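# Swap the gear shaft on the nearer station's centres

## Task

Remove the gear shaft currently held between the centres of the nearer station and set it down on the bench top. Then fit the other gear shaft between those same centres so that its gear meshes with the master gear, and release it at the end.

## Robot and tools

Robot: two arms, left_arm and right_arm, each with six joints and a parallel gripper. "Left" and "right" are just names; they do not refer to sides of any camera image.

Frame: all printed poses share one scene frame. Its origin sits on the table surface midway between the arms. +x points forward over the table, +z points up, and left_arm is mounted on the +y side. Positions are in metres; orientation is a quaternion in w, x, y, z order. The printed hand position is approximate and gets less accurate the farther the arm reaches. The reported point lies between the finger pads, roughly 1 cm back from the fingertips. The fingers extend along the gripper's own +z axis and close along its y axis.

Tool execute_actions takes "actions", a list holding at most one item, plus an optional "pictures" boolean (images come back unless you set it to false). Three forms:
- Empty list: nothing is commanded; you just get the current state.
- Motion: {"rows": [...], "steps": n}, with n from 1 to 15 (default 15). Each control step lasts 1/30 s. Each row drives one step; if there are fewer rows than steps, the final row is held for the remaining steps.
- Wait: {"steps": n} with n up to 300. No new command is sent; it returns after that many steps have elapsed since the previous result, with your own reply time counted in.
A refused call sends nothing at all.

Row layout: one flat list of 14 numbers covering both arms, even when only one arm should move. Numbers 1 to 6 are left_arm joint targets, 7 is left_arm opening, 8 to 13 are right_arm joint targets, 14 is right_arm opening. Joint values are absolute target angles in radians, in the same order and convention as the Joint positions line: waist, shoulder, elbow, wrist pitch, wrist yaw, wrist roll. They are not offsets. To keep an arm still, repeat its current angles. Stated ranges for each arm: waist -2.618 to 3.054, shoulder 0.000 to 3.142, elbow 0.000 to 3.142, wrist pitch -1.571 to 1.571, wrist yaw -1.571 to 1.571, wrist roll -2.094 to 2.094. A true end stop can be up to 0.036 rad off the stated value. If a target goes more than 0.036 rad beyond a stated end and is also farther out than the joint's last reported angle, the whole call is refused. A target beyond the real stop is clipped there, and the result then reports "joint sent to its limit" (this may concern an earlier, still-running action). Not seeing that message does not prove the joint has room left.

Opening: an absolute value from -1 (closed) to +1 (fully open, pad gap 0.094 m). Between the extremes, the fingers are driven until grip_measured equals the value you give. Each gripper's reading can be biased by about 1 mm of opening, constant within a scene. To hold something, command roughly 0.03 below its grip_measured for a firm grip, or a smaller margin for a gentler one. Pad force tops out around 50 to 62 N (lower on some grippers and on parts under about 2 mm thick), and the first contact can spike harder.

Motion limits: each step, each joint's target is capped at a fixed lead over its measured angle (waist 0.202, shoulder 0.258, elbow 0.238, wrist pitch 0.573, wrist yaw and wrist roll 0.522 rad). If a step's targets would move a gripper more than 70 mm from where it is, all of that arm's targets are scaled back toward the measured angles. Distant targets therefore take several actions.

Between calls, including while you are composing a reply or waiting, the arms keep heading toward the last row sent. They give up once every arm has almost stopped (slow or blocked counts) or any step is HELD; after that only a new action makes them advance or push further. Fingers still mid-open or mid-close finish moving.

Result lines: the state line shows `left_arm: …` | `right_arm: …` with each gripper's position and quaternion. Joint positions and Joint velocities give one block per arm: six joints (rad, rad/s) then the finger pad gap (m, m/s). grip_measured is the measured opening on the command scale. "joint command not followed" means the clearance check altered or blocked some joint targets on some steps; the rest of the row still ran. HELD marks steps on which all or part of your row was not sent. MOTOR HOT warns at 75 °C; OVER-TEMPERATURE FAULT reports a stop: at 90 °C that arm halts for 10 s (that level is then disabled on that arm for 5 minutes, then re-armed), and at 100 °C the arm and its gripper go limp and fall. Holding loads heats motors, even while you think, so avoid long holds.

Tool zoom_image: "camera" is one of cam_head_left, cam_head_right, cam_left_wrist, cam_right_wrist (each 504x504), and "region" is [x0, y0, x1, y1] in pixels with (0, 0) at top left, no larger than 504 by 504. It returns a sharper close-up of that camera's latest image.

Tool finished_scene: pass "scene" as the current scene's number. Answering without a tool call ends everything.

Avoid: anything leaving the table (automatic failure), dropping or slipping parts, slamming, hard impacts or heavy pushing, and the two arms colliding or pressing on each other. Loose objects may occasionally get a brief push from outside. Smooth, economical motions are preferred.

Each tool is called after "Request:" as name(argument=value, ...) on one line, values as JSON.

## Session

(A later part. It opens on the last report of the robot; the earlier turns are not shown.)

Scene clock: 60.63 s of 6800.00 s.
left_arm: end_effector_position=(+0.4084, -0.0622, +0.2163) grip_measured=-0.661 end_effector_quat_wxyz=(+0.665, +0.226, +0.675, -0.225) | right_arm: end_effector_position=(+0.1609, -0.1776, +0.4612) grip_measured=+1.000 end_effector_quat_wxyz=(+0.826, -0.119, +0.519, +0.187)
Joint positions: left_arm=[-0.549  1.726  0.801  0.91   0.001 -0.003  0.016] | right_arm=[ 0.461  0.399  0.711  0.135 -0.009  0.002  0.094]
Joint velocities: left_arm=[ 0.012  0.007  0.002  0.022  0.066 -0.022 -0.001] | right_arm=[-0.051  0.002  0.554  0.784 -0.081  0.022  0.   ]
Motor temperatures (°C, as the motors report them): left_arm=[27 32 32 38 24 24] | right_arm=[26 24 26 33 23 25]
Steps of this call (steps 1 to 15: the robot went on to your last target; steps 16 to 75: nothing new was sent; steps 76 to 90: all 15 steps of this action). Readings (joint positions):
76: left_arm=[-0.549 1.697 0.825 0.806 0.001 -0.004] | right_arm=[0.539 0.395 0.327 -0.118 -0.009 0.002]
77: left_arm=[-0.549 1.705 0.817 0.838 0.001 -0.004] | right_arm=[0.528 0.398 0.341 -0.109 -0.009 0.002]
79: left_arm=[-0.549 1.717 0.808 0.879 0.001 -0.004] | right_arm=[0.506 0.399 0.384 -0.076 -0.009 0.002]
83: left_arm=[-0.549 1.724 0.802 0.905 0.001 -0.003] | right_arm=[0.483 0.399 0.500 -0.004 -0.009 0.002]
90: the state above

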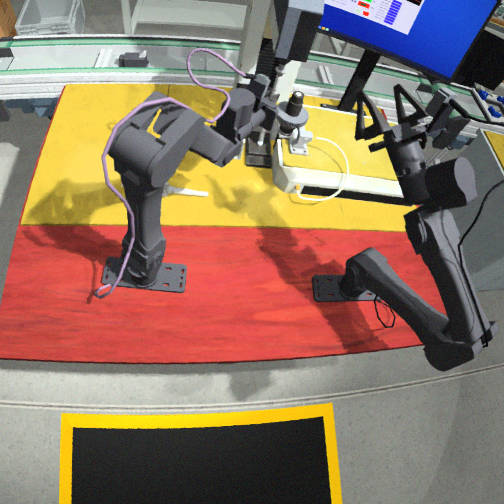

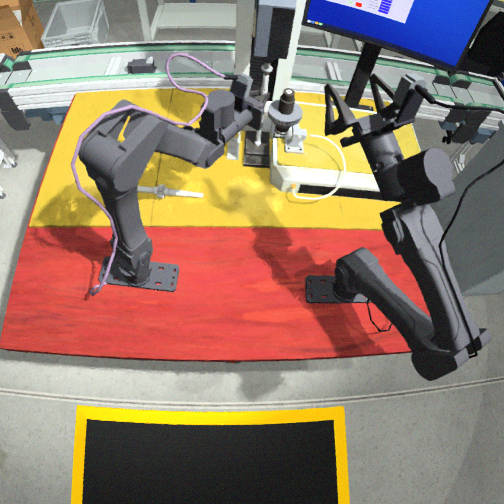

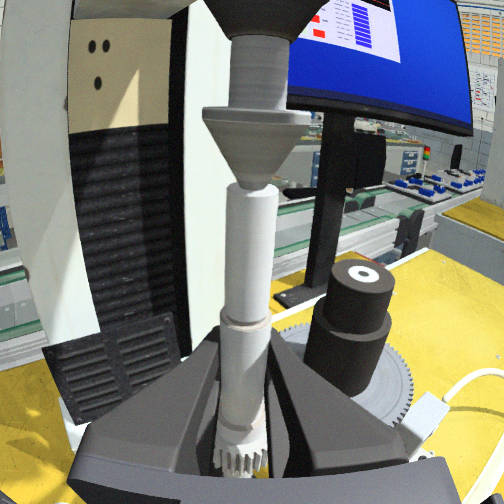

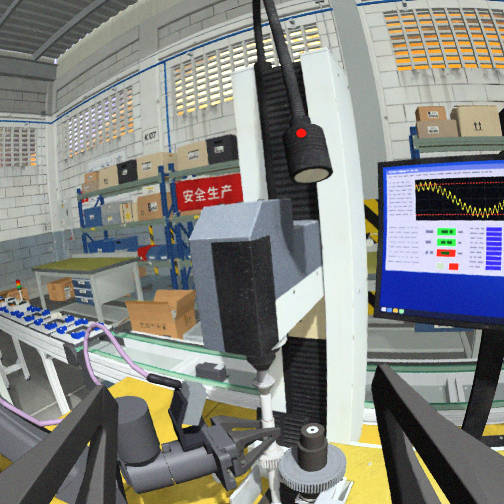

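Request:
execute_actions(actions=[{"rows":[[-0.549,1.74,0.81,0.95,0,0,-0.7,-0.66,0.86,0.61,-0.42,0,0,-1]]}], pictures=false)

Request:
execute_actions(actions=[{"steps":25}])

Scene clock: 65.40 s of 6800.00 s.
left_arm: end_effector_position=(+0.4084, -0.0622, +0.2161) grip_measured=-0.661 end_effector_quat_wxyz=(+0.665, +0.226, +0.676, -0.225) | right_arm: end_effector_position=(+0.2870, -0.2648, +0.2341) grip_measured=-0.982 end_effector_quat_wxyz=(+0.556, -0.008, +0.831, +0.009)
Joint positions: left_arm=[-0.549  1.726  0.801  0.911  0.001 -0.003  0.016] | right_arm=[ 0.032  0.815  0.648 -0.225 -0.015  0.001  0.001]
Joint velocities: left_arm=[-0.002 -0.012 -0.022 -0.007 -0.022 -0.051 -0.001] | right_arm=[-1.614  0.735 -0.33  -1.004 -0.007  0.095 -0.   ]
Motor temperatures (°C, as the motors report them): left_arm=[27 31 32 39 24 24] | right_arm=[26 24 26 32 23 25]
Steps of this call (steps 1 to 30: the robot went on to your last target; steps 31 to 90: nothing new was sent; then 1.27 s passed at rest; steps 91 to 105: all 15 steps of this action). Readings (joint positions):
91: left_arm=[-0.549 1.726 0.801 0.911 0.001 -0.003] | right_arm=[0.450 0.405 0.735 0.177 -0.010 0.002]
92: left_arm=[-0.549 1.726 0.801 0.911 0.001 -0.003] | right_arm=[0.429 0.417 0.735 0.159 -0.010 0.002]
94: left_arm=[-0.549 1.726 0.801 0.911 0.001 -0.003] | right_arm=[0.386 0.460 0.732 0.104 -0.010 0.002]
98: left_arm=[-0.549 1.726 0.801 0.911 0.001 -0.003] | right_arm=[0.291 0.578 0.707 -0.009 -0.011 0.002]
105: the state above

Scene clock: 66.23 s of 6800.00 s.
left_arm: end_effector_position=(+0.4084, -0.0622, +0.2161) grip_measured=-0.661 end_effector_quat_wxyz=(+0.665, +0.226, +0.676, -0.225) | right_arm: end_effector_position=(+0.1967, -0.4578, +0.1594) grip_measured=-0.982 end_effector_quat_wxyz=(+0.407, +0.303, +0.849, -0.147)
Joint positions: left_arm=[-0.549  1.726  0.801  0.911  0.001 -0.003  0.016] | right_arm=[-0.658  0.87   0.607 -0.413  0.008  0.002  0.001]
Joint velocities: left_arm=[ 0.012 -0.002 -0.007 -0.081 -0.022 -0.007 -0.   ] | right_arm=[ 0.022  0.007 -0.022 -0.037  0.007  0.022 -0.   ]
Motor temperatures (°C, as the motors report them): left_arm=[27 31 31 39 24 24] | right_arm=[26 24 26 32 23 25]
Steps of this call (steps 1 to 25: the robot went on to your last target). Readings (joint positions):
1: left_arm=[-0.549 1.726 0.801 0.911 0.001 -0.003] | right_arm=[-0.032 0.837 0.637 -0.261 -0.016 0.001]
2: left_arm=[-0.549 1.726 0.801 0.911 0.001 -0.003] | right_arm=[-0.103 0.854 0.626 -0.295 -0.016 0.001]
4: left_arm=[-0.549 1.726 0.801 0.911 0.001 -0.003] | right_arm=[-0.253 0.869 0.611 -0.351 -0.012 0.001]
8: left_arm=[-0.549 1.726 0.801 0.911 0.001 -0.003] | right_arm=[-0.551 0.870 0.607 -0.392 -0.005 0.001]
25: the state above

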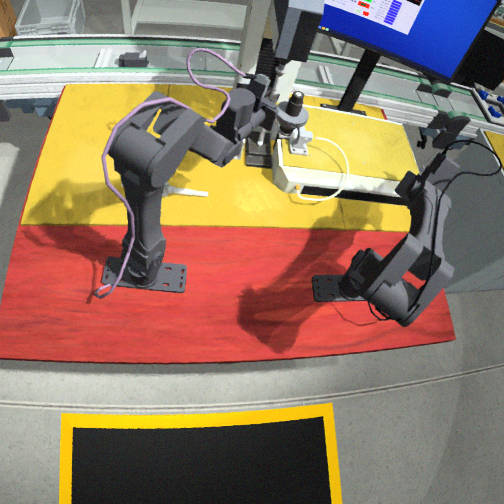

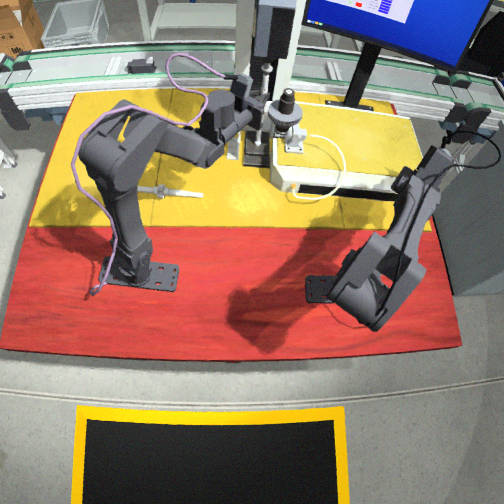

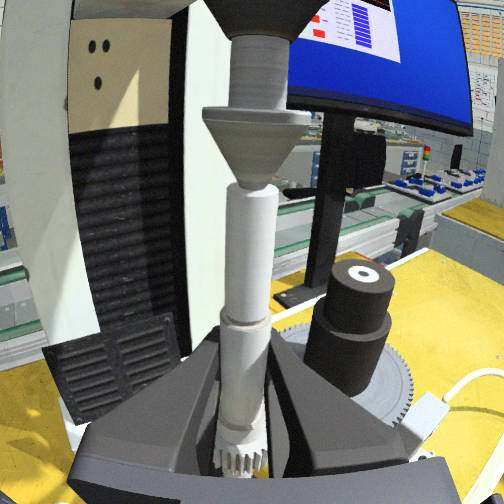

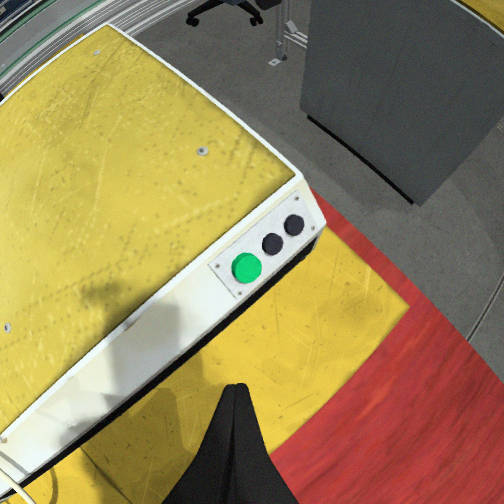

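Request:
execute_actions(actions=[{"rows":[[-0.549,1.74,0.81,0.95,0,0,-0.7,-0.67,1.19,0.585,-0.06,0,0,-1]]}])

Scene clock: 69.33 s of 6800.00 s.
left_arm: end_effector_position=(+0.4084, -0.0622, +0.2161) grip_measured=-0.661 end_effector_quat_wxyz=(+0.665, +0.226, +0.676, -0.225) | right_arm: end_effector_position=(+0.2354, -0.4901, +0.1041) grip_measured=-0.982 end_effector_quat_wxyz=(+0.384, +0.307, +0.859, -0.140)
Joint positions: left_arm=[-0.549  1.726  0.801  0.911  0.001 -0.003  0.016] | right_arm=[-0.66   1.213  0.581 -0.096  0.008  0.002  0.001]
Joint velocities: left_arm=[-0.012 -0.012  0.002 -0.022  0.022  0.022 -0.   ] | right_arm=[ 0.002  0.002  0.002  0.066 -0.037 -0.095 -0.   ]
Motor temperatures (°C, as the motors report them): left_arm=[27 31 31 39 24 24] | right_arm=[26 24 26 32 23 25]
Steps of this call (steps 1 to 15: the robot went on to your last target; steps 16 to 78: nothing new was sent; steps 79 to 93: all 15 steps of this action). Readings (joint positions):
79: left_arm=[-0.549 1.726 0.801 0.911 0.001 -0.003] | right_arm=[-0.658 0.900 0.606 -0.377 0.008 0.002]
80: left_arm=[-0.549 1.726 0.801 0.911 0.001 -0.003] | right_arm=[-0.659 0.970 0.606 -0.300 0.008 0.002]
82: left_arm=[-0.549 1.726 0.801 0.911 0.001 -0.003] | right_arm=[-0.660 1.123 0.606 -0.197 0.008 0.002]
86: left_arm=[-0.549 1.726 0.801 0.911 0.001 -0.003] | right_arm=[-0.660 1.213 0.582 -0.153 0.008 0.002]
93: the state above

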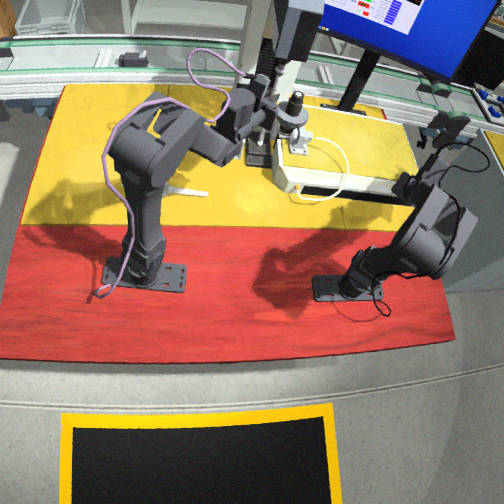

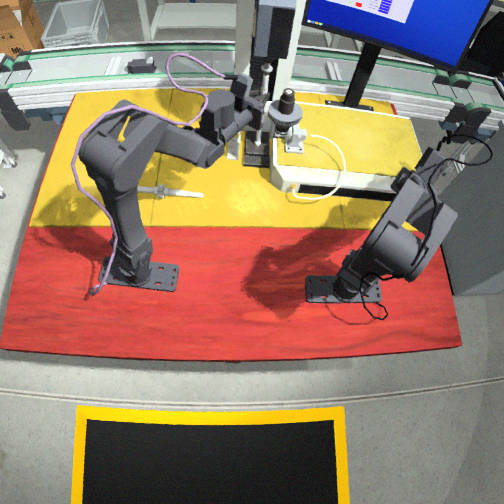

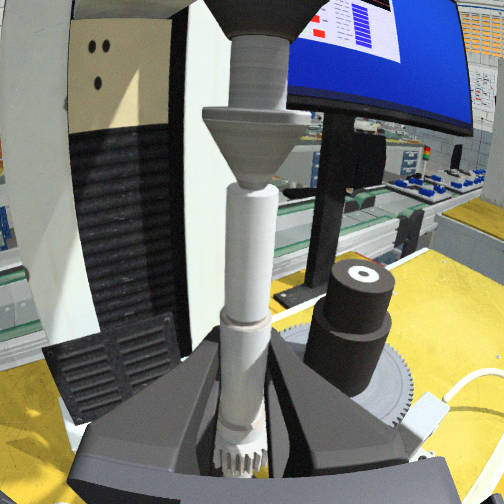

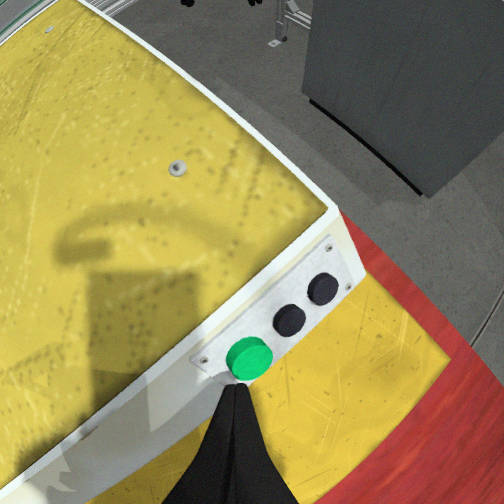

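Request:
execute_actions(actions=[{"rows":[[-0.549,1.74,0.81,0.95,0,0,-0.7,-0.685,1.22,0.585,-0.02,0,0,-1],[-0.549,1.74,0.81,0.95,0,0,-0.7,-0.685,1.24,0.585,0.02,0,0,-1],[-0.549,1.74,0.81,0.95,0,0,-0.7,-0.685,1.26,0.585,0.04,0,0,-1],[-0.549,1.74,0.81,0.95,0,0,-0.7,-0.685,1.28,0.585,0.04,0,0,-1],[-0.549,1.74,0.81,0.95,0,0,-0.7,-0.685,1.32,0.585,0.04,0,0,-1]]}])

Scene clock: 74.67 s of 6800.00 s.
left_arm: end_effector_position=(+0.4084, -0.0622, +0.2161) grip_measured=-0.661 end_effector_quat_wxyz=(+0.665, +0.226, +0.676, -0.225) | right_arm: end_effector_position=(+0.2399, -0.5128, +0.1031) grip_measured=-0.983 end_effector_quat_wxyz=(+0.399, +0.321, +0.843, -0.163)
Joint positions: left_arm=[-0.549  1.726  0.801  0.911  0.001 -0.003  0.016] | right_arm=[-0.689  1.284  0.581  0.023  0.033  0.001  0.001]
Joint velocities: left_arm=[-0.002 -0.017 -0.017 -0.022 -0.037  0.022  0.001] | right_arm=[ 0.022  0.007 -0.007 -0.007 -0.022 -0.007  0.001]
Motor temperatures (°C, as the motors report them): left_arm=[27 31 31 39 24 24] | right_arm=[26 24 26 32 23 25]
Steps of this call (steps 1 to 30: the robot went on to your last target; steps 31 to 90: nothing new was sent; then 1.83 s passed at rest; steps 91 to 105: all 15 steps of this action). Readings (joint positions):
91: left_arm=[-0.549 1.726 0.801 0.911 0.001 -0.003] | right_arm=[-0.662 1.213 0.581 -0.079 0.007 0.002]
92: left_arm=[-0.549 1.726 0.801 0.911 0.001 -0.003] | right_arm=[-0.666 1.216 0.581 -0.069 0.007 0.002]
94: left_arm=[-0.549 1.726 0.801 0.911 0.001 -0.003] | right_arm=[-0.674 1.236 0.581 -0.032 0.007 0.002]
98: left_arm=[-0.549 1.726 0.801 0.911 0.001 -0.003] | right_arm=[-0.687 1.279 0.581 0.014 0.025 0.001]
105: the state above

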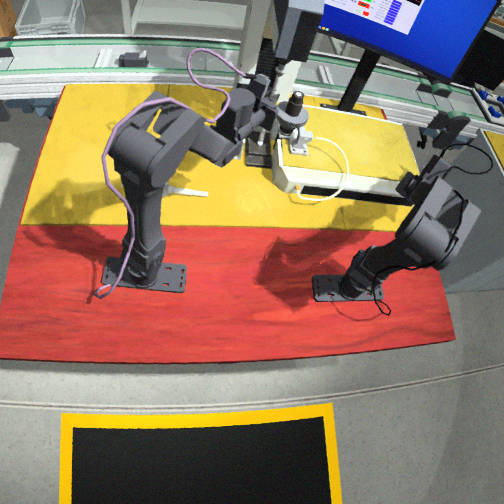

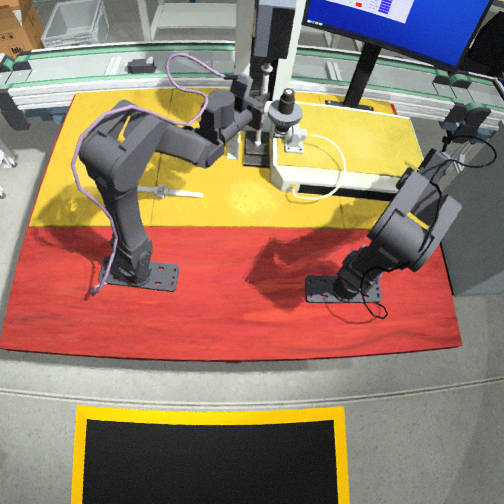

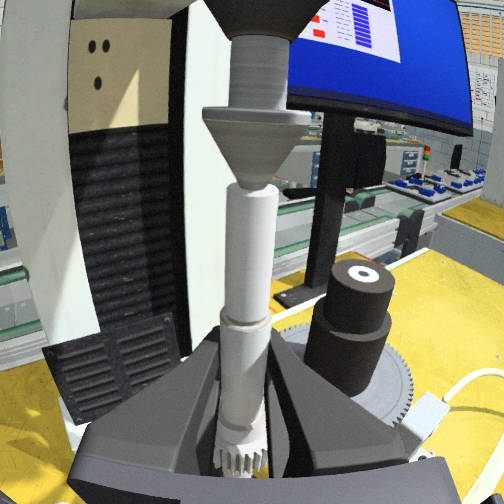

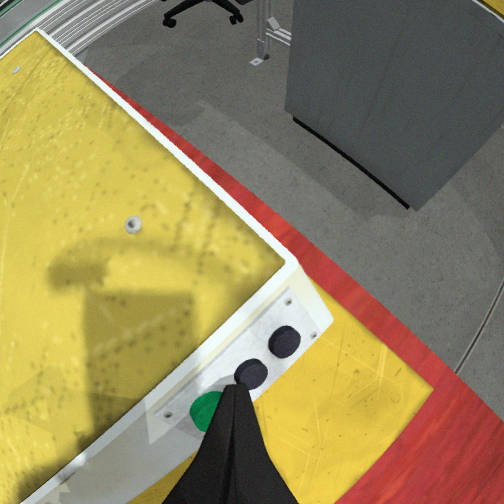

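Slid off the edge. Back up and press more centrally.

Request:
execute_actions(actions=[{"rows":[[-0.549,1.74,0.81,0.95,0,0,-0.7,-0.66,1.21,0.585,0.0,0,0,-1]],"steps":12}], pictures=false)

Request:
execute_actions(actions=[{"rows":[[-0.549,1.74,0.81,0.95,0,0,-0.7,-0.65,1.31,0.57,-0.02,-0.03,0,-1]]}])

Scene clock: 77.67 s of 6800.00 s.
left_arm: end_effector_position=(+0.4084, -0.0622, +0.2161) grip_measured=-0.661 end_effector_quat_wxyz=(+0.665, +0.226, +0.676, -0.225) | right_arm: end_effector_position=(+0.2454, -0.5032, +0.1185) grip_measured=-0.983 end_effector_quat_wxyz=(+0.420, +0.306, +0.840, -0.157)
Joint positions: left_arm=[-0.549  1.726  0.801  0.911  0.001 -0.003  0.016] | right_arm=[-0.668  1.229  0.581  0.006  0.013  0.001  0.001]
Joint velocities: left_arm=[ 0.007  0.012 -0.002  0.007  0.037 -0.051 -0.   ] | right_arm=[-0.012 -0.017  0.007 -0.007 -0.051  0.007  0.   ]
Motor temperatures (°C, as the motors report them): left_arm=[27 30 31 39 24 24] | right_arm=[26 24 26 32 23 25]
Steps of this call (steps 1 to 15: the robot went on to your last target; steps 16 to 78: nothing new was sent; steps 79 to 90: all 12 steps of this action). Readings (joint positions):
79: left_arm=[-0.549 1.726 0.801 0.911 0.001 -0.003] | right_arm=[-0.687 1.276 0.581 0.020 0.032 0.001]
80: left_arm=[-0.549 1.726 0.801 0.911 0.001 -0.003] | right_arm=[-0.683 1.264 0.581 0.011 0.029 0.001]
82: left_arm=[-0.549 1.726 0.801 0.911 0.001 -0.003] | right_arm=[-0.672 1.241 0.581 0.008 0.022 0.001]
86: left_arm=[-0.549 1.726 0.801 0.911 0.001 -0.003] | right_arm=[-0.668 1.229 0.581 0.008 0.015 0.001]
90: the state above

Scene clock: 78.17 s of 6800.00 s.
left_arm: end_effector_position=(+0.4084, -0.0622, +0.2161) grip_measured=-0.661 end_effector_quat_wxyz=(+0.665, +0.226, +0.676, -0.225) | right_arm: end_effector_position=(+0.2480, -0.5018, +0.1070) grip_measured=-0.982 end_effector_quat_wxyz=(+0.408, +0.304, +0.848, -0.149)
Joint positions: left_arm=[-0.549  1.726  0.801  0.911  0.001 -0.003  0.016] | right_arm=[-0.663  1.268  0.581  0.016  0.007  0.     0.001]
Joint velocities: left_arm=[ 0.007 -0.012 -0.007 -0.081  0.051  0.022  0.   ] | right_arm=[-0.002  0.022 -0.017 -0.081  0.037  0.051  0.   ]
Motor temperatures (°C, as the motors report them): left_arm=[27 30 31 39 24 24] | right_arm=[26 24 26 32 23 25]
Steps of this call (steps 1 to 15: all 15 steps of this action). Readings (joint positions):
1: left_arm=[-0.549 1.726 0.801 0.911 0.001 -0.003] | right_arm=[-0.668 1.238 0.581 0.006 0.009 0.001]
2: left_arm=[-0.549 1.726 0.801 0.911 0.001 -0.003] | right_arm=[-0.665 1.254 0.581 0.010 0.004 0.001]
4: left_arm=[-0.549 1.726 0.801 0.911 0.001 -0.003] | right_arm=[-0.663 1.268 0.581 0.015 0.005 0.000]
8: left_arm=[-0.549 1.726 0.801 0.911 0.001 -0.003] | right_arm=[-0.663 1.268 0.581 0.016 0.007 0.000]
15: the state above

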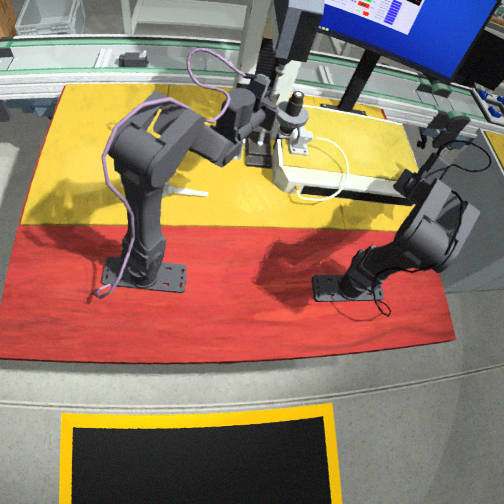

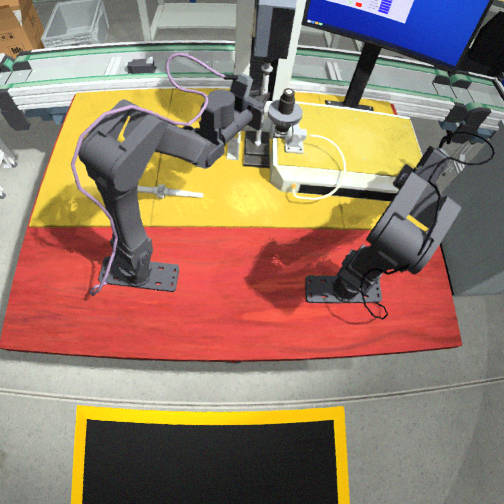

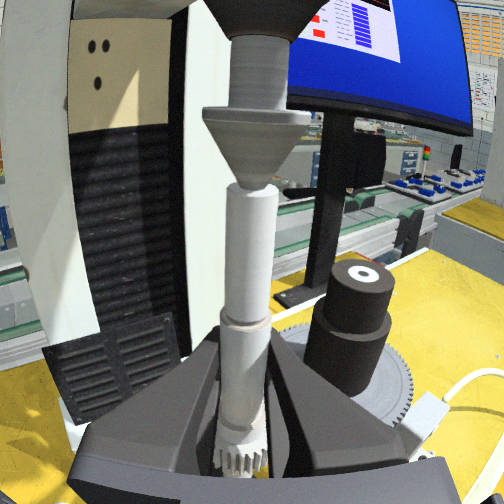

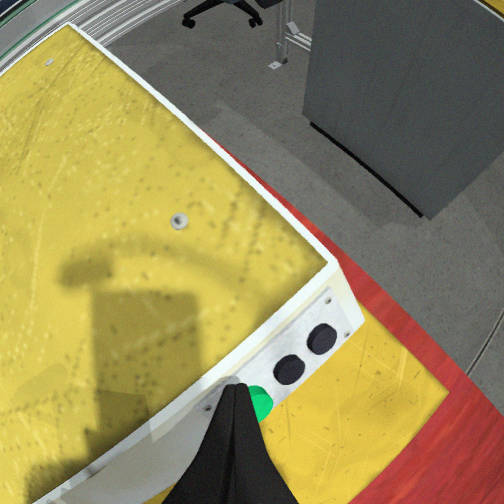

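Request:
execute_actions(actions=[{"rows":[[-0.549,1.65,0.87,1.08,0,0,-0.72,-0.65,0.9,0.6,-0.2,0,0,-1]]}], pictures=false)

Request:
execute_actions(actions=[{"rows":[[-0.549,1.57,0.79,1.08,0,0,-0.72,0.55,0.4,0.35,-0.1,0,0,1]]}], pictures=false)

Request:
execute_actions(actions=[{"steps":15}])

Scene clock: 83.27 s of 6800.00 s.
left_arm: end_effector_position=(+0.4082, -0.0620, +0.2178) grip_measured=-0.661 end_effector_quat_wxyz=(+0.666, +0.226, +0.674, -0.225) | right_arm: end_effector_position=(+0.2200, -0.4774, +0.1931) grip_measured=-0.982 end_effector_quat_wxyz=(+0.486, +0.288, +0.806, -0.176)
Joint positions: left_arm=[-0.549  1.723  0.801  0.912  0.001 -0.003  0.016] | right_arm=[-0.66   0.893  0.592 -0.183  0.008  0.     0.001]
Joint velocities: left_arm=[-0.002 -0.002  0.007 -0.022  0.022 -0.022 -0.   ] | right_arm=[ 0.002 -0.027 -0.017 -0.11  -0.007 -0.066  0.   ]
Motor temperatures (°C, as the motors report them): left_arm=[27 30 31 40 24 24] | right_arm=[26 24 26 32 23 25]
Steps of this call (steps 1 to 15: the robot went on to your last target; steps 16 to 90: nothing new was sent; then 1.60 s passed at rest; steps 91 to 105: all 15 steps of this action). Readings (joint positions):
91: left_arm=[-0.549 1.724 0.801 0.912 0.001 -0.003] | right_arm=[-0.663 1.237 0.581 -0.010 0.008 0.000]
92: left_arm=[-0.549 1.723 0.801 0.912 0.001 -0.003] | right_arm=[-0.661 1.173 0.577 -0.069 0.008 0.000]
94: left_arm=[-0.549 1.723 0.801 0.912 0.001 -0.003] | right_arm=[-0.660 1.017 0.576 -0.131 0.008 0.000]
98: left_arm=[-0.549 1.723 0.801 0.912 0.001 -0.003] | right_arm=[-0.660 0.891 0.592 -0.134 0.008 0.000]
105: the state above

Scene clock: 83.77 s of 6800.00 s.
left_arm: end_effector_position=(+0.4063, -0.0602, +0.2186) grip_measured=-0.661 end_effector_quat_wxyz=(+0.660, +0.227, +0.680, -0.223) | right_arm: end_effector_position=(+0.2165, -0.1664, +0.2228) grip_measured=+1.000 end_effector_quat_wxyz=(+0.628, -0.150, +0.753, +0.126)
Joint positions: left_arm=[-0.549  1.7    0.8    0.872 -0.001 -0.003  0.016] | right_arm=[ 0.418  0.41   0.344 -0.115  0.002  0.002  0.094]
Joint velocities: left_arm=[ 0.017 -0.002 -0.022  0.022 -0.037  0.022  0.001] | right_arm=[ 2.137 -0.012 -0.007 -0.037 -0.007  0.007  0.   ]
Motor temperatures (°C, as the motors report them): left_arm=[27 31 31 40 24 24] | right_arm=[26 24 26 32 23 25]
Steps of this call (steps 1 to 15: all 15 steps of this action). Readings (joint positions):
1: left_arm=[-0.549 1.718 0.800 0.907 0.001 -0.003] | right_arm=[-0.629 0.861 0.556 -0.150 0.024 0.003]
2: left_arm=[-0.549 1.712 0.800 0.895 0.001 -0.003] | right_arm=[-0.563 0.782 0.491 -0.127 0.025 0.003]
4: left_arm=[-0.549 1.704 0.800 0.880 0.000 -0.003] | right_arm=[-0.409 0.599 0.383 -0.138 0.015 0.003]
8: left_arm=[-0.549 1.701 0.800 0.873 -0.001 -0.003] | right_arm=[-0.107 0.415 0.344 -0.128 0.005 0.003]
15: the state above

Scene clock: 84.27 s of 6800.00 s.
left_arm: end_effector_position=(+0.4063, -0.0602, +0.2186) grip_measured=-0.661 end_effector_quat_wxyz=(+0.660, +0.227, +0.680, -0.223) | right_arm: end_effector_position=(+0.2003, -0.1342, +0.2228) grip_measured=+1.000 end_effector_quat_wxyz=(+0.618, -0.200, +0.741, +0.169)
Joint positions: left_arm=[-0.549  1.7    0.8    0.872 -0.001 -0.003  0.016] | right_arm=[ 0.545  0.41   0.344 -0.115 -0.009  0.002  0.094]
Joint velocities: left_arm=[-0.002 -0.012 -0.002  0.037  0.022 -0.051  0.   ] | right_arm=[-0.012 -0.012 -0.002  0.007 -0.095  0.007  0.   ]
Motor temperatures (°C, as the motors report them): left_arm=[27 31 31 40 24 24] | right_arm=[26 24 26 32 23 25]
Steps of this call (steps 1 to 15: the robot went on to your last target). Readings (joint positions):
1: left_arm=[-0.549 1.700 0.800 0.872 -0.001 -0.003] | right_arm=[0.482 0.410 0.344 -0.115 -0.003 0.002]
2: left_arm=[-0.549 1.700 0.800 0.872 -0.001 -0.003] | right_arm=[0.521 0.410 0.344 -0.115 -0.007 0.002]
4: left_arm=[-0.549 1.700 0.800 0.872 -0.001 -0.003] | right_arm=[0.544 0.410 0.344 -0.115 -0.009 0.002]
8: left_arm=[-0.549 1.700 0.800 0.872 -0.001 -0.003] | right_arm=[0.545 0.410 0.344 -0.115 -0.009 0.002]
15: the state above

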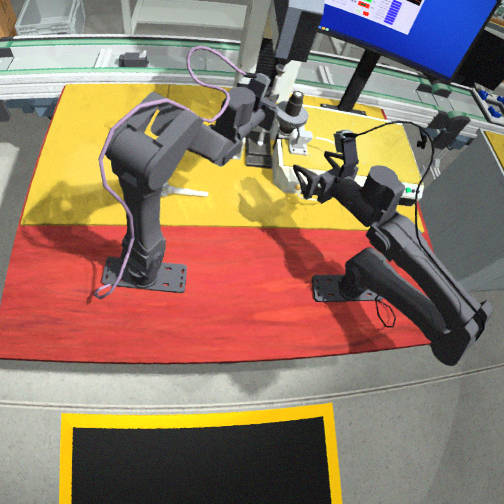

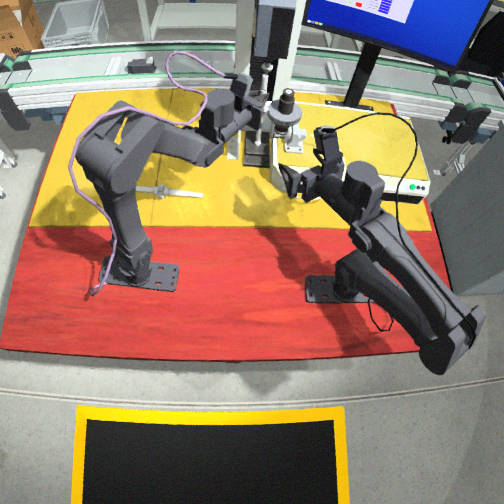

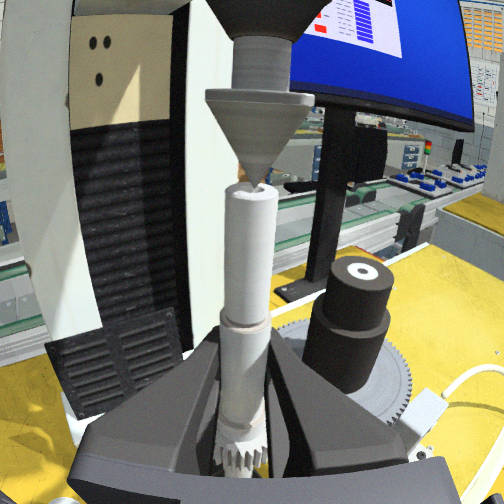

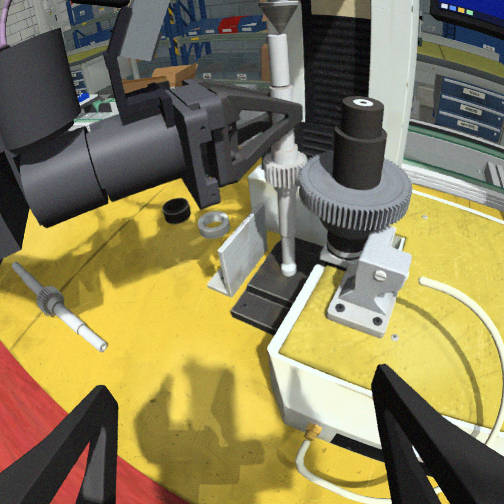

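Request:
execute_actions(actions=[{"rows":[[-0.549,1.67,0.72,0.99,0,0,-0.72,0.55,0.4,0.35,-0.1,0,0,1]]}], pictures=false)

Request:
execute_actions(actions=[{"rows":[[-0.549,1.67,0.65,1.13,0,0,-0.72,0.55,0.4,0.35,-0.1,0,0,1]]}])

Scene clock: 88.03 s of 6800.00 s.
left_arm: end_effector_position=(+0.3974, -0.0531, +0.2154) grip_measured=-0.661 end_effector_quat_wxyz=(+0.670, +0.223, +0.671, -0.226) | right_arm: end_effector_position=(+0.2003, -0.1342, +0.2228) grip_measured=+1.000 end_effector_quat_wxyz=(+0.618, -0.200, +0.741, +0.169)
Joint positions: left_arm=[-0.549  1.689  0.736  0.952 -0.002 -0.004  0.016] | right_arm=[ 0.545  0.41   0.344 -0.115 -0.009  0.002  0.094]
Joint velocities: left_arm=[ 0.002 -0.022 -0.022 -0.037 -0.022  0.007  0.   ] | right_arm=[-0.002 -0.012  0.002  0.007 -0.037 -0.081  0.   ]
Motor temperatures (°C, as the motors report them): left_arm=[27 33 30 43 24 24] | right_arm=[26 24 26 32 23 25]
Steps of this call (steps 1 to 15: the robot went on to your last target; steps 16 to 90: nothing new was sent; then 0.27 s passed at rest; steps 91 to 105: all 15 steps of this action). Readings (joint positions):
91: left_arm=[-0.549 1.703 0.794 0.875 -0.001 -0.003] | right_arm=[0.545 0.410 0.344 -0.115 -0.009 0.002]
92: left_arm=[-0.549 1.701 0.778 0.896 -0.001 -0.003] | right_arm=[0.545 0.410 0.344 -0.115 -0.009 0.002]
94: left_arm=[-0.549 1.689 0.744 0.934 -0.003 -0.004] | right_arm=[0.545 0.410 0.344 -0.115 -0.009 0.002]
98: left_arm=[-0.549 1.689 0.736 0.950 -0.002 -0.004] | right_arm=[0.545 0.410 0.344 -0.115 -0.009 0.002]
105: the state above

Scene clock: 88.53 s of 6800.00 s.
left_arm: end_effector_position=(+0.3871, -0.0454, +0.2145) grip_measured=-0.661 end_effector_quat_wxyz=(+0.686, +0.218, +0.654, -0.231) | right_arm: end_effector_position=(+0.2003, -0.1342, +0.2228) grip_measured=+1.000 end_effector_quat_wxyz=(+0.618, -0.200, +0.741, +0.169)
Joint positions: left_arm=[-0.549  1.689  0.663  1.075 -0.002 -0.004  0.016] | right_arm=[ 0.545  0.41   0.344 -0.115 -0.009  0.002  0.094]
Joint velocities: left_arm=[-0.002 -0.002 -0.017  0.007 -0.007 -0.022 -0.001] | right_arm=[-0.002  0.017 -0.007  0.022 -0.081 -0.037  0.   ]
Motor temperatures (°C, as the motors report them): left_arm=[27 33 30 43 24 24] | right_arm=[26 24 26 33 23 25]
Steps of this call (steps 1 to 15: all 15 steps of this action). Readings (joint positions):
1: left_arm=[-0.549 1.689 0.725 0.970 -0.002 -0.004] | right_arm=[0.545 0.410 0.344 -0.115 -0.009 0.002]
2: left_arm=[-0.549 1.689 0.704 1.001 -0.002 -0.004] | right_arm=[0.545 0.410 0.344 -0.115 -0.009 0.002]
4: left_arm=[-0.549 1.689 0.677 1.049 -0.002 -0.004] | right_arm=[0.545 0.410 0.344 -0.115 -0.009 0.002]
8: left_arm=[-0.549 1.689 0.664 1.072 -0.002 -0.004] | right_arm=[0.545 0.410 0.344 -0.115 -0.009 0.002]
15: the state above

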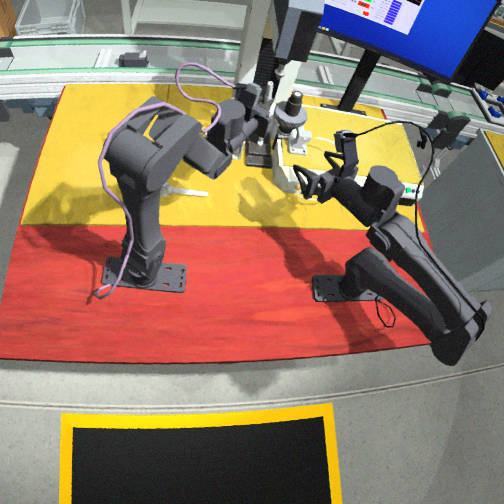

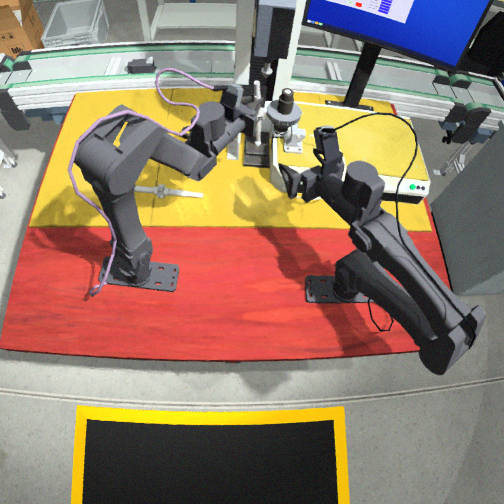

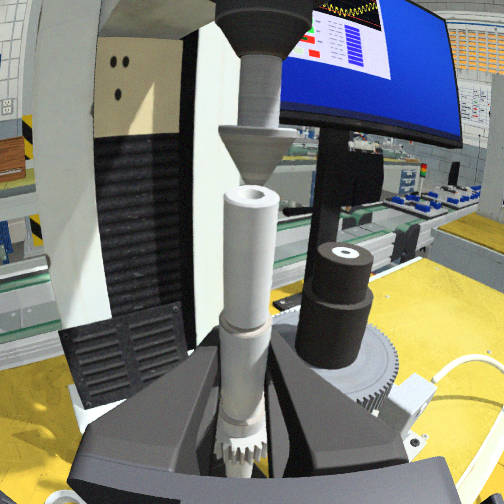

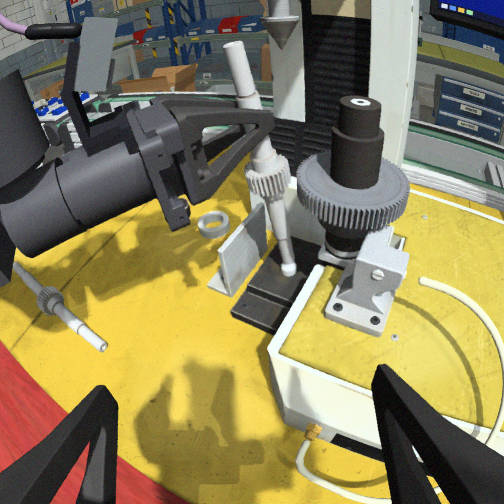

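Request:
execute_actions(actions=[{"rows":[[-0.549,1.58,0.66,1.03,0,0,-0.72,0.5,0.2,0.25,-0.15,0,0,1]]}], pictures=false)

Request:
execute_actions(actions=[{"rows":[[-0.61,1.41,0.56,0.94,0,0,-0.72,0.5,0.2,0.25,-0.15,0,0,1]]}])

Scene clock: 92.53 s of 6800.00 s.
left_arm: end_effector_position=(+0.3818, -0.0414, +0.2148) grip_measured=-0.661 end_effector_quat_wxyz=(+0.667, +0.224, +0.674, -0.225) | right_arm: end_effector_position=(+0.1878, -0.1517, +0.2246) grip_measured=+1.000 end_effector_quat_wxyz=(+0.653, -0.180, +0.716, +0.166)
Joint positions: left_arm=[-0.549  1.616  0.66   0.947 -0.002 -0.004  0.016] | right_arm=[ 0.509  0.215  0.266 -0.142 -0.008  0.002  0.094]
Joint velocities: left_arm=[ 0.002  0.002 -0.022 -0.051 -0.022 -0.007 -0.   ] | right_arm=[ 0.002  0.007  0.002 -0.051  0.051 -0.007  0.   ]
Motor temperatures (°C, as the motors report them): left_arm=[27 33 30 43 24 24] | right_arm=[26 24 26 33 23 25]
Steps of this call (steps 1 to 15: the robot went on to your last target; steps 16 to 90: nothing new was sent; then 0.50 s passed at rest; steps 91 to 105: all 15 steps of this action). Readings (joint positions):
91: left_arm=[-0.549 1.679 0.663 1.063 -0.002 -0.004] | right_arm=[0.539 0.383 0.332 -0.115 -0.009 0.002]
92: left_arm=[-0.549 1.663 0.662 1.039 -0.002 -0.004] | right_arm=[0.528 0.322 0.306 -0.120 -0.009 0.002]
94: left_arm=[-0.549 1.633 0.660 1.013 -0.002 -0.004] | right_arm=[0.512 0.233 0.272 -0.132 -0.008 0.002]
98: left_arm=[-0.549 1.616 0.660 0.988 -0.002 -0.004] | right_arm=[0.509 0.215 0.266 -0.139 -0.008 0.002]
105: the state above

Scene clock: 93.03 s of 6800.00 s.
left_arm: end_effector_position=(+0.3354, -0.0414, +0.2158) grip_measured=-0.661 end_effector_quat_wxyz=(+0.648, +0.251, +0.677, -0.242) | right_arm: end_effector_position=(+0.1878, -0.1517, +0.2245) grip_measured=+1.000 end_effector_quat_wxyz=(+0.653, -0.180, +0.716, +0.166)
Joint positions: left_arm=[-0.612  1.445  0.547  0.856  0.003 -0.002  0.016] | right_arm=[ 0.509  0.215  0.266 -0.143 -0.008  0.002  0.094]
Joint velocities: left_arm=[ 0.012  0.012  0.012 -0.007 -0.11   0.007 -0.   ] | right_arm=[ 0.002  0.007 -0.022 -0.037  0.022 -0.007  0.   ]
Motor temperatures (°C, as the motors report them): left_arm=[27 33 30 43 24 24] | right_arm=[26 24 26 33 23 25]
Steps of this call (steps 1 to 15: all 15 steps of this action). Readings (joint positions):
1: left_arm=[-0.555 1.595 0.646 0.932 -0.007 -0.004] | right_arm=[0.509 0.215 0.266 -0.142 -0.008 0.002]
2: left_arm=[-0.566 1.551 0.612 0.911 -0.014 -0.002] | right_arm=[0.509 0.215 0.266 -0.142 -0.008 0.002]
4: left_arm=[-0.593 1.472 0.557 0.882 -0.010 -0.002] | right_arm=[0.509 0.215 0.266 -0.142 -0.008 0.002]
8: left_arm=[-0.612 1.445 0.547 0.875 0.004 -0.002] | right_arm=[0.509 0.215 0.266 -0.142 -0.008 0.002]
15: the state above

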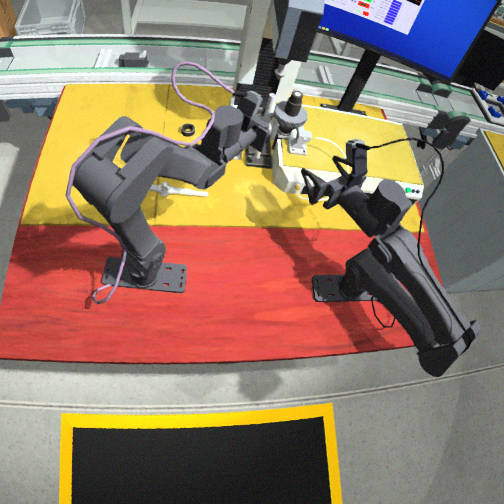

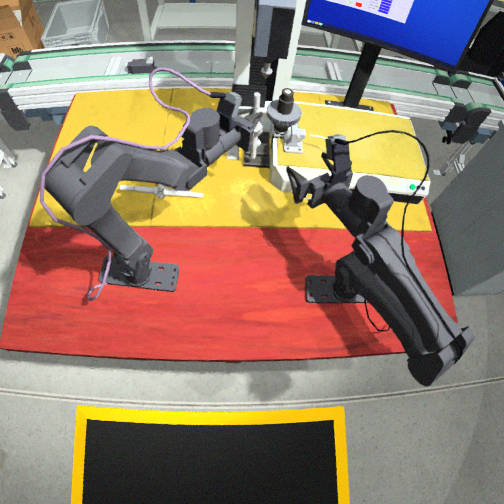

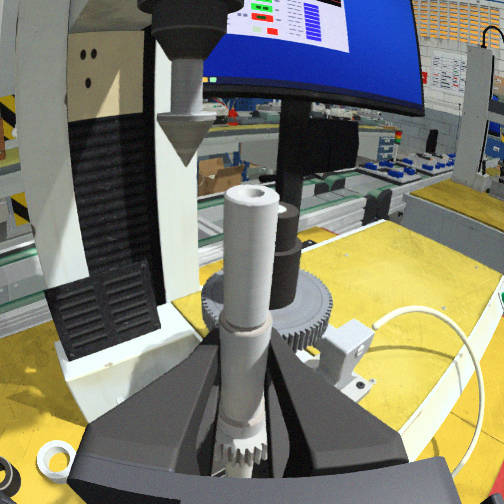

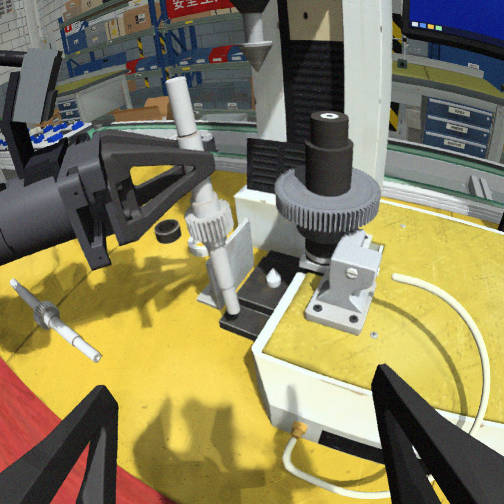

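Request:
execute_actions(actions=[{"rows":[[-0.61,1.0,0.6,0.45,0,0,-0.72,0.5,0.2,0.25,-0.15,0,0,1]]}], pictures=false)

Request:
execute_actions(actions=[{"rows":[[0.05,1.2,1.1,-0.4,0,0.8,-0.72,0.5,0.2,0.25,-0.15,0,0,1]]}], pictures=false)

Request:
execute_actions(actions=[{"rows":[[0.05,1.97,1.83,-1.38,0,1.5,-0.72,0.5,0.2,0.25,-0.15,0,0,1]]}], pictures=false)

Request:
execute_actions(actions=[{"steps":30}])

Scene clock: 99.77 s of 6800.00 s.
left_arm: end_effector_position=(+0.2906, -0.0028, +0.2792) grip_measured=-0.661 end_effector_quat_wxyz=(+0.646, +0.252, +0.678, -0.242) | right_arm: end_effector_position=(+0.1878, -0.1517, +0.2245) grip_measured=+1.000 end_effector_quat_wxyz=(+0.653, -0.180, +0.716, +0.166)
Joint positions: left_arm=[-0.612  1.014  0.567  0.399  0.003 -0.002  0.016] | right_arm=[ 0.509  0.215  0.266 -0.143 -0.008  0.002  0.094]
Joint velocities: left_arm=[ 0.007 -0.017 -0.017 -0.344  0.081 -0.007  0.   ] | right_arm=[-0.012 -0.007 -0.002 -0.022  0.022 -0.022  0.   ]
Motor temperatures (°C, as the motors report them): left_arm=[27 32 31 44 24 24] | right_arm=[26 24 26 33 23 25]
Steps of this call (steps 1 to 15: the robot went on to your last target; steps 16 to 90: nothing new was sent; then 3.23 s passed at rest; steps 91 to 105: all 15 steps of this action). Readings (joint positions):
91: left_arm=[-0.612 1.412 0.551 0.785 0.003 -0.002] | right_arm=[0.509 0.215 0.266 -0.143 -0.008 0.002]
92: left_arm=[-0.612 1.351 0.552 0.677 0.003 -0.002] | right_arm=[0.509 0.215 0.266 -0.143 -0.008 0.002]
94: left_arm=[-0.612 1.216 0.552 0.518 0.003 -0.002] | right_arm=[0.509 0.215 0.266 -0.143 -0.008 0.002]
98: left_arm=[-0.612 1.032 0.556 0.452 0.003 -0.002] | right_arm=[0.509 0.215 0.266 -0.143 -0.008 0.002]
105: the state above

Scene clock: 100.27 s of 6800.00 s.
left_arm: end_effector_position=(+0.3991, +0.2373, +0.2490) grip_measured=-0.662 end_effector_quat_wxyz=(+0.444, +0.322, +0.816, +0.180) | right_arm: end_effector_position=(+0.1878, -0.1517, +0.2245) grip_measured=+1.000 end_effector_quat_wxyz=(+0.653, -0.180, +0.716, +0.166)
Joint positions: left_arm=[ 0.07   1.235  1.056 -0.393 -0.033  0.741  0.016] | right_arm=[ 0.509  0.215  0.266 -0.143 -0.008  0.002  0.094]
Joint velocities: left_arm=[-0.076 -0.066  0.002 -0.344  0.11   0.256 -0.001] | right_arm=[-0.012 -0.012  0.007 -0.007 -0.051  0.007  0.   ]
Motor temperatures (°C, as the motors report them): left_arm=[27 32 31 44 24 24] | right_arm=[26 24 26 33 23 25]
Steps of this call (steps 1 to 15: all 15 steps of this action). Readings (joint positions):
1: left_arm=[-0.586 1.032 0.599 0.323 0.031 0.061] | right_arm=[0.509 0.215 0.266 -0.143 -0.008 0.002]
2: left_arm=[-0.542 1.076 0.663 0.214 0.059 0.144] | right_arm=[0.509 0.215 0.266 -0.143 -0.008 0.002]
4: left_arm=[-0.418 1.177 0.802 -0.011 0.062 0.333] | right_arm=[0.509 0.215 0.266 -0.143 -0.008 0.002]
8: left_arm=[-0.161 1.251 0.968 -0.269 0.027 0.565] | right_arm=[0.509 0.215 0.266 -0.143 -0.008 0.002]
15: the state above

Scene clock: 100.77 s of 6800.00 s.
left_arm: end_effector_position=(+0.3954, +0.2232, +0.1008) grip_measured=-0.662 end_effector_quat_wxyz=(+0.006, +0.683, +0.730, -0.004) | right_arm: end_effector_position=(+0.1878, -0.1517, +0.2245) grip_measured=+1.000 end_effector_quat_wxyz=(+0.653, -0.180, +0.716, +0.166)
Joint positions: left_arm=[ 0.055  2.031  1.767 -1.303  0.014  1.46   0.016] | right_arm=[ 0.509  0.215  0.266 -0.143 -0.008  0.002  0.094]
Joint velocities: left_arm=[-0.002 -0.139  0.159 -0.549  0.125  0.168  0.001] | right_arm=[ 0.007  0.002 -0.027 -0.037  0.037 -0.007  0.   ]
Motor temperatures (°C, as the motors report them): left_arm=[27 32 31 44 24 24] | right_arm=[26 24 26 33 23 25]
Steps of this call (steps 1 to 15: all 15 steps of this action). Readings (joint positions):
1: left_arm=[0.066 1.267 1.104 -0.489 -0.023 0.821] | right_arm=[0.509 0.215 0.266 -0.143 -0.008 0.002]
2: left_arm=[0.060 1.335 1.191 -0.617 -0.017 0.918] | right_arm=[0.509 0.215 0.266 -0.143 -0.008 0.002]
4: left_arm=[0.056 1.508 1.362 -0.839 -0.011 1.108] | right_arm=[0.509 0.215 0.266 -0.143 -0.008 0.002]
8: left_arm=[0.055 1.881 1.675 -1.166 -0.001 1.331] | right_arm=[0.509 0.215 0.266 -0.143 -0.008 0.002]
15: the state above

Scene clock: 101.77 s of 6800.00 s.
left_arm: end_effector_position=(+0.3886, +0.2231, +0.1174) grip_measured=-0.662 end_effector_quat_wxyz=(+0.007, +0.695, +0.719, -0.005) | right_arm: end_effector_position=(+0.1878, -0.1517, +0.2245) grip_measured=+1.000 end_effector_quat_wxyz=(+0.653, -0.180, +0.716, +0.166)
Joint positions: left_arm=[ 0.055  2.003  1.792 -1.356  0.017  1.493  0.016] | right_arm=[ 0.509  0.215  0.266 -0.143 -0.008  0.002  0.094]
Joint velocities: left_arm=[ 0.007 -0.007 -0.007 -0.037 -0.007  0.007 -0.001] | right_arm=[ 0.007  0.032  0.002 -0.037 -0.125 -0.037  0.   ]
Motor temperatures (°C, as the motors report them): left_arm=[27 32 31 43 24 24] | right_arm=[26 24 26 33 23 25]
Steps of this call (steps 1 to 30: the robot went on to your last target). Readings (joint positions):
1: left_arm=[0.055 2.026 1.772 -1.319 0.017 1.466] | right_arm=[0.509 0.215 0.266 -0.143 -0.008 0.002]
2: left_arm=[0.055 2.021 1.777 -1.329 0.017 1.471] | right_arm=[0.509 0.215 0.266 -0.143 -0.008 0.002]
4: left_arm=[0.055 2.010 1.786 -1.341 0.017 1.479] | right_arm=[0.509 0.215 0.266 -0.143 -0.008 0.002]
8: left_arm=[0.055 2.003 1.792 -1.349 0.017 1.487] | right_arm=[0.509 0.215 0.266 -0.143 -0.008 0.002]
30: the state above
All arms were judged still, so your last target was given up. Only a new action makes them travel on or press farther. Fingers that are still opening or closing keep moving.

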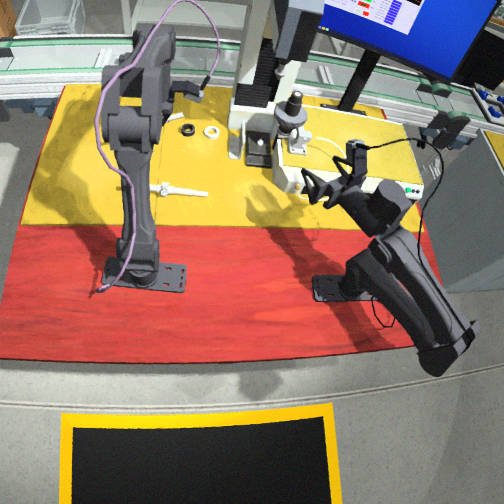

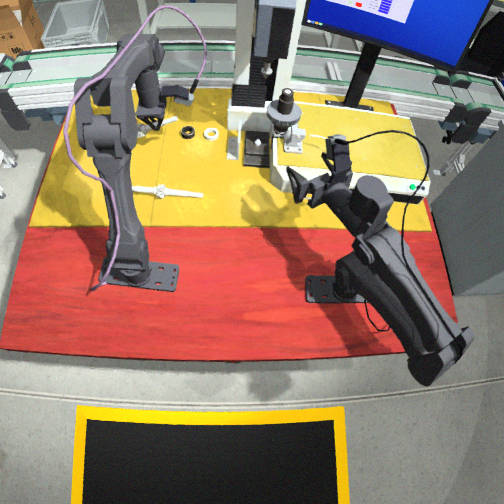

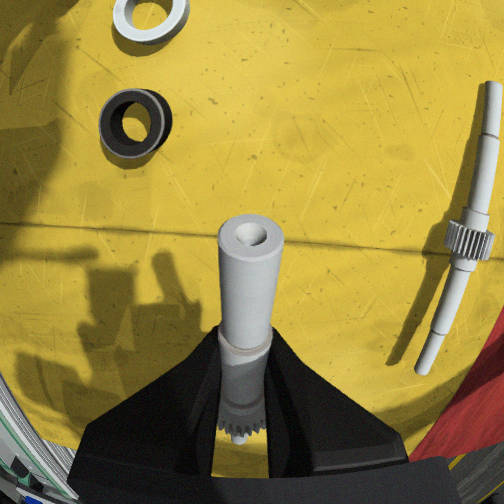

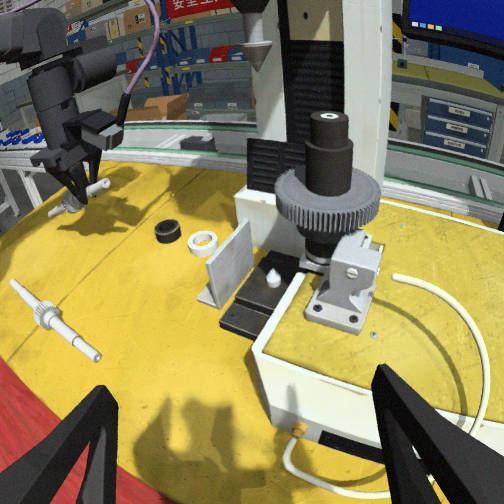

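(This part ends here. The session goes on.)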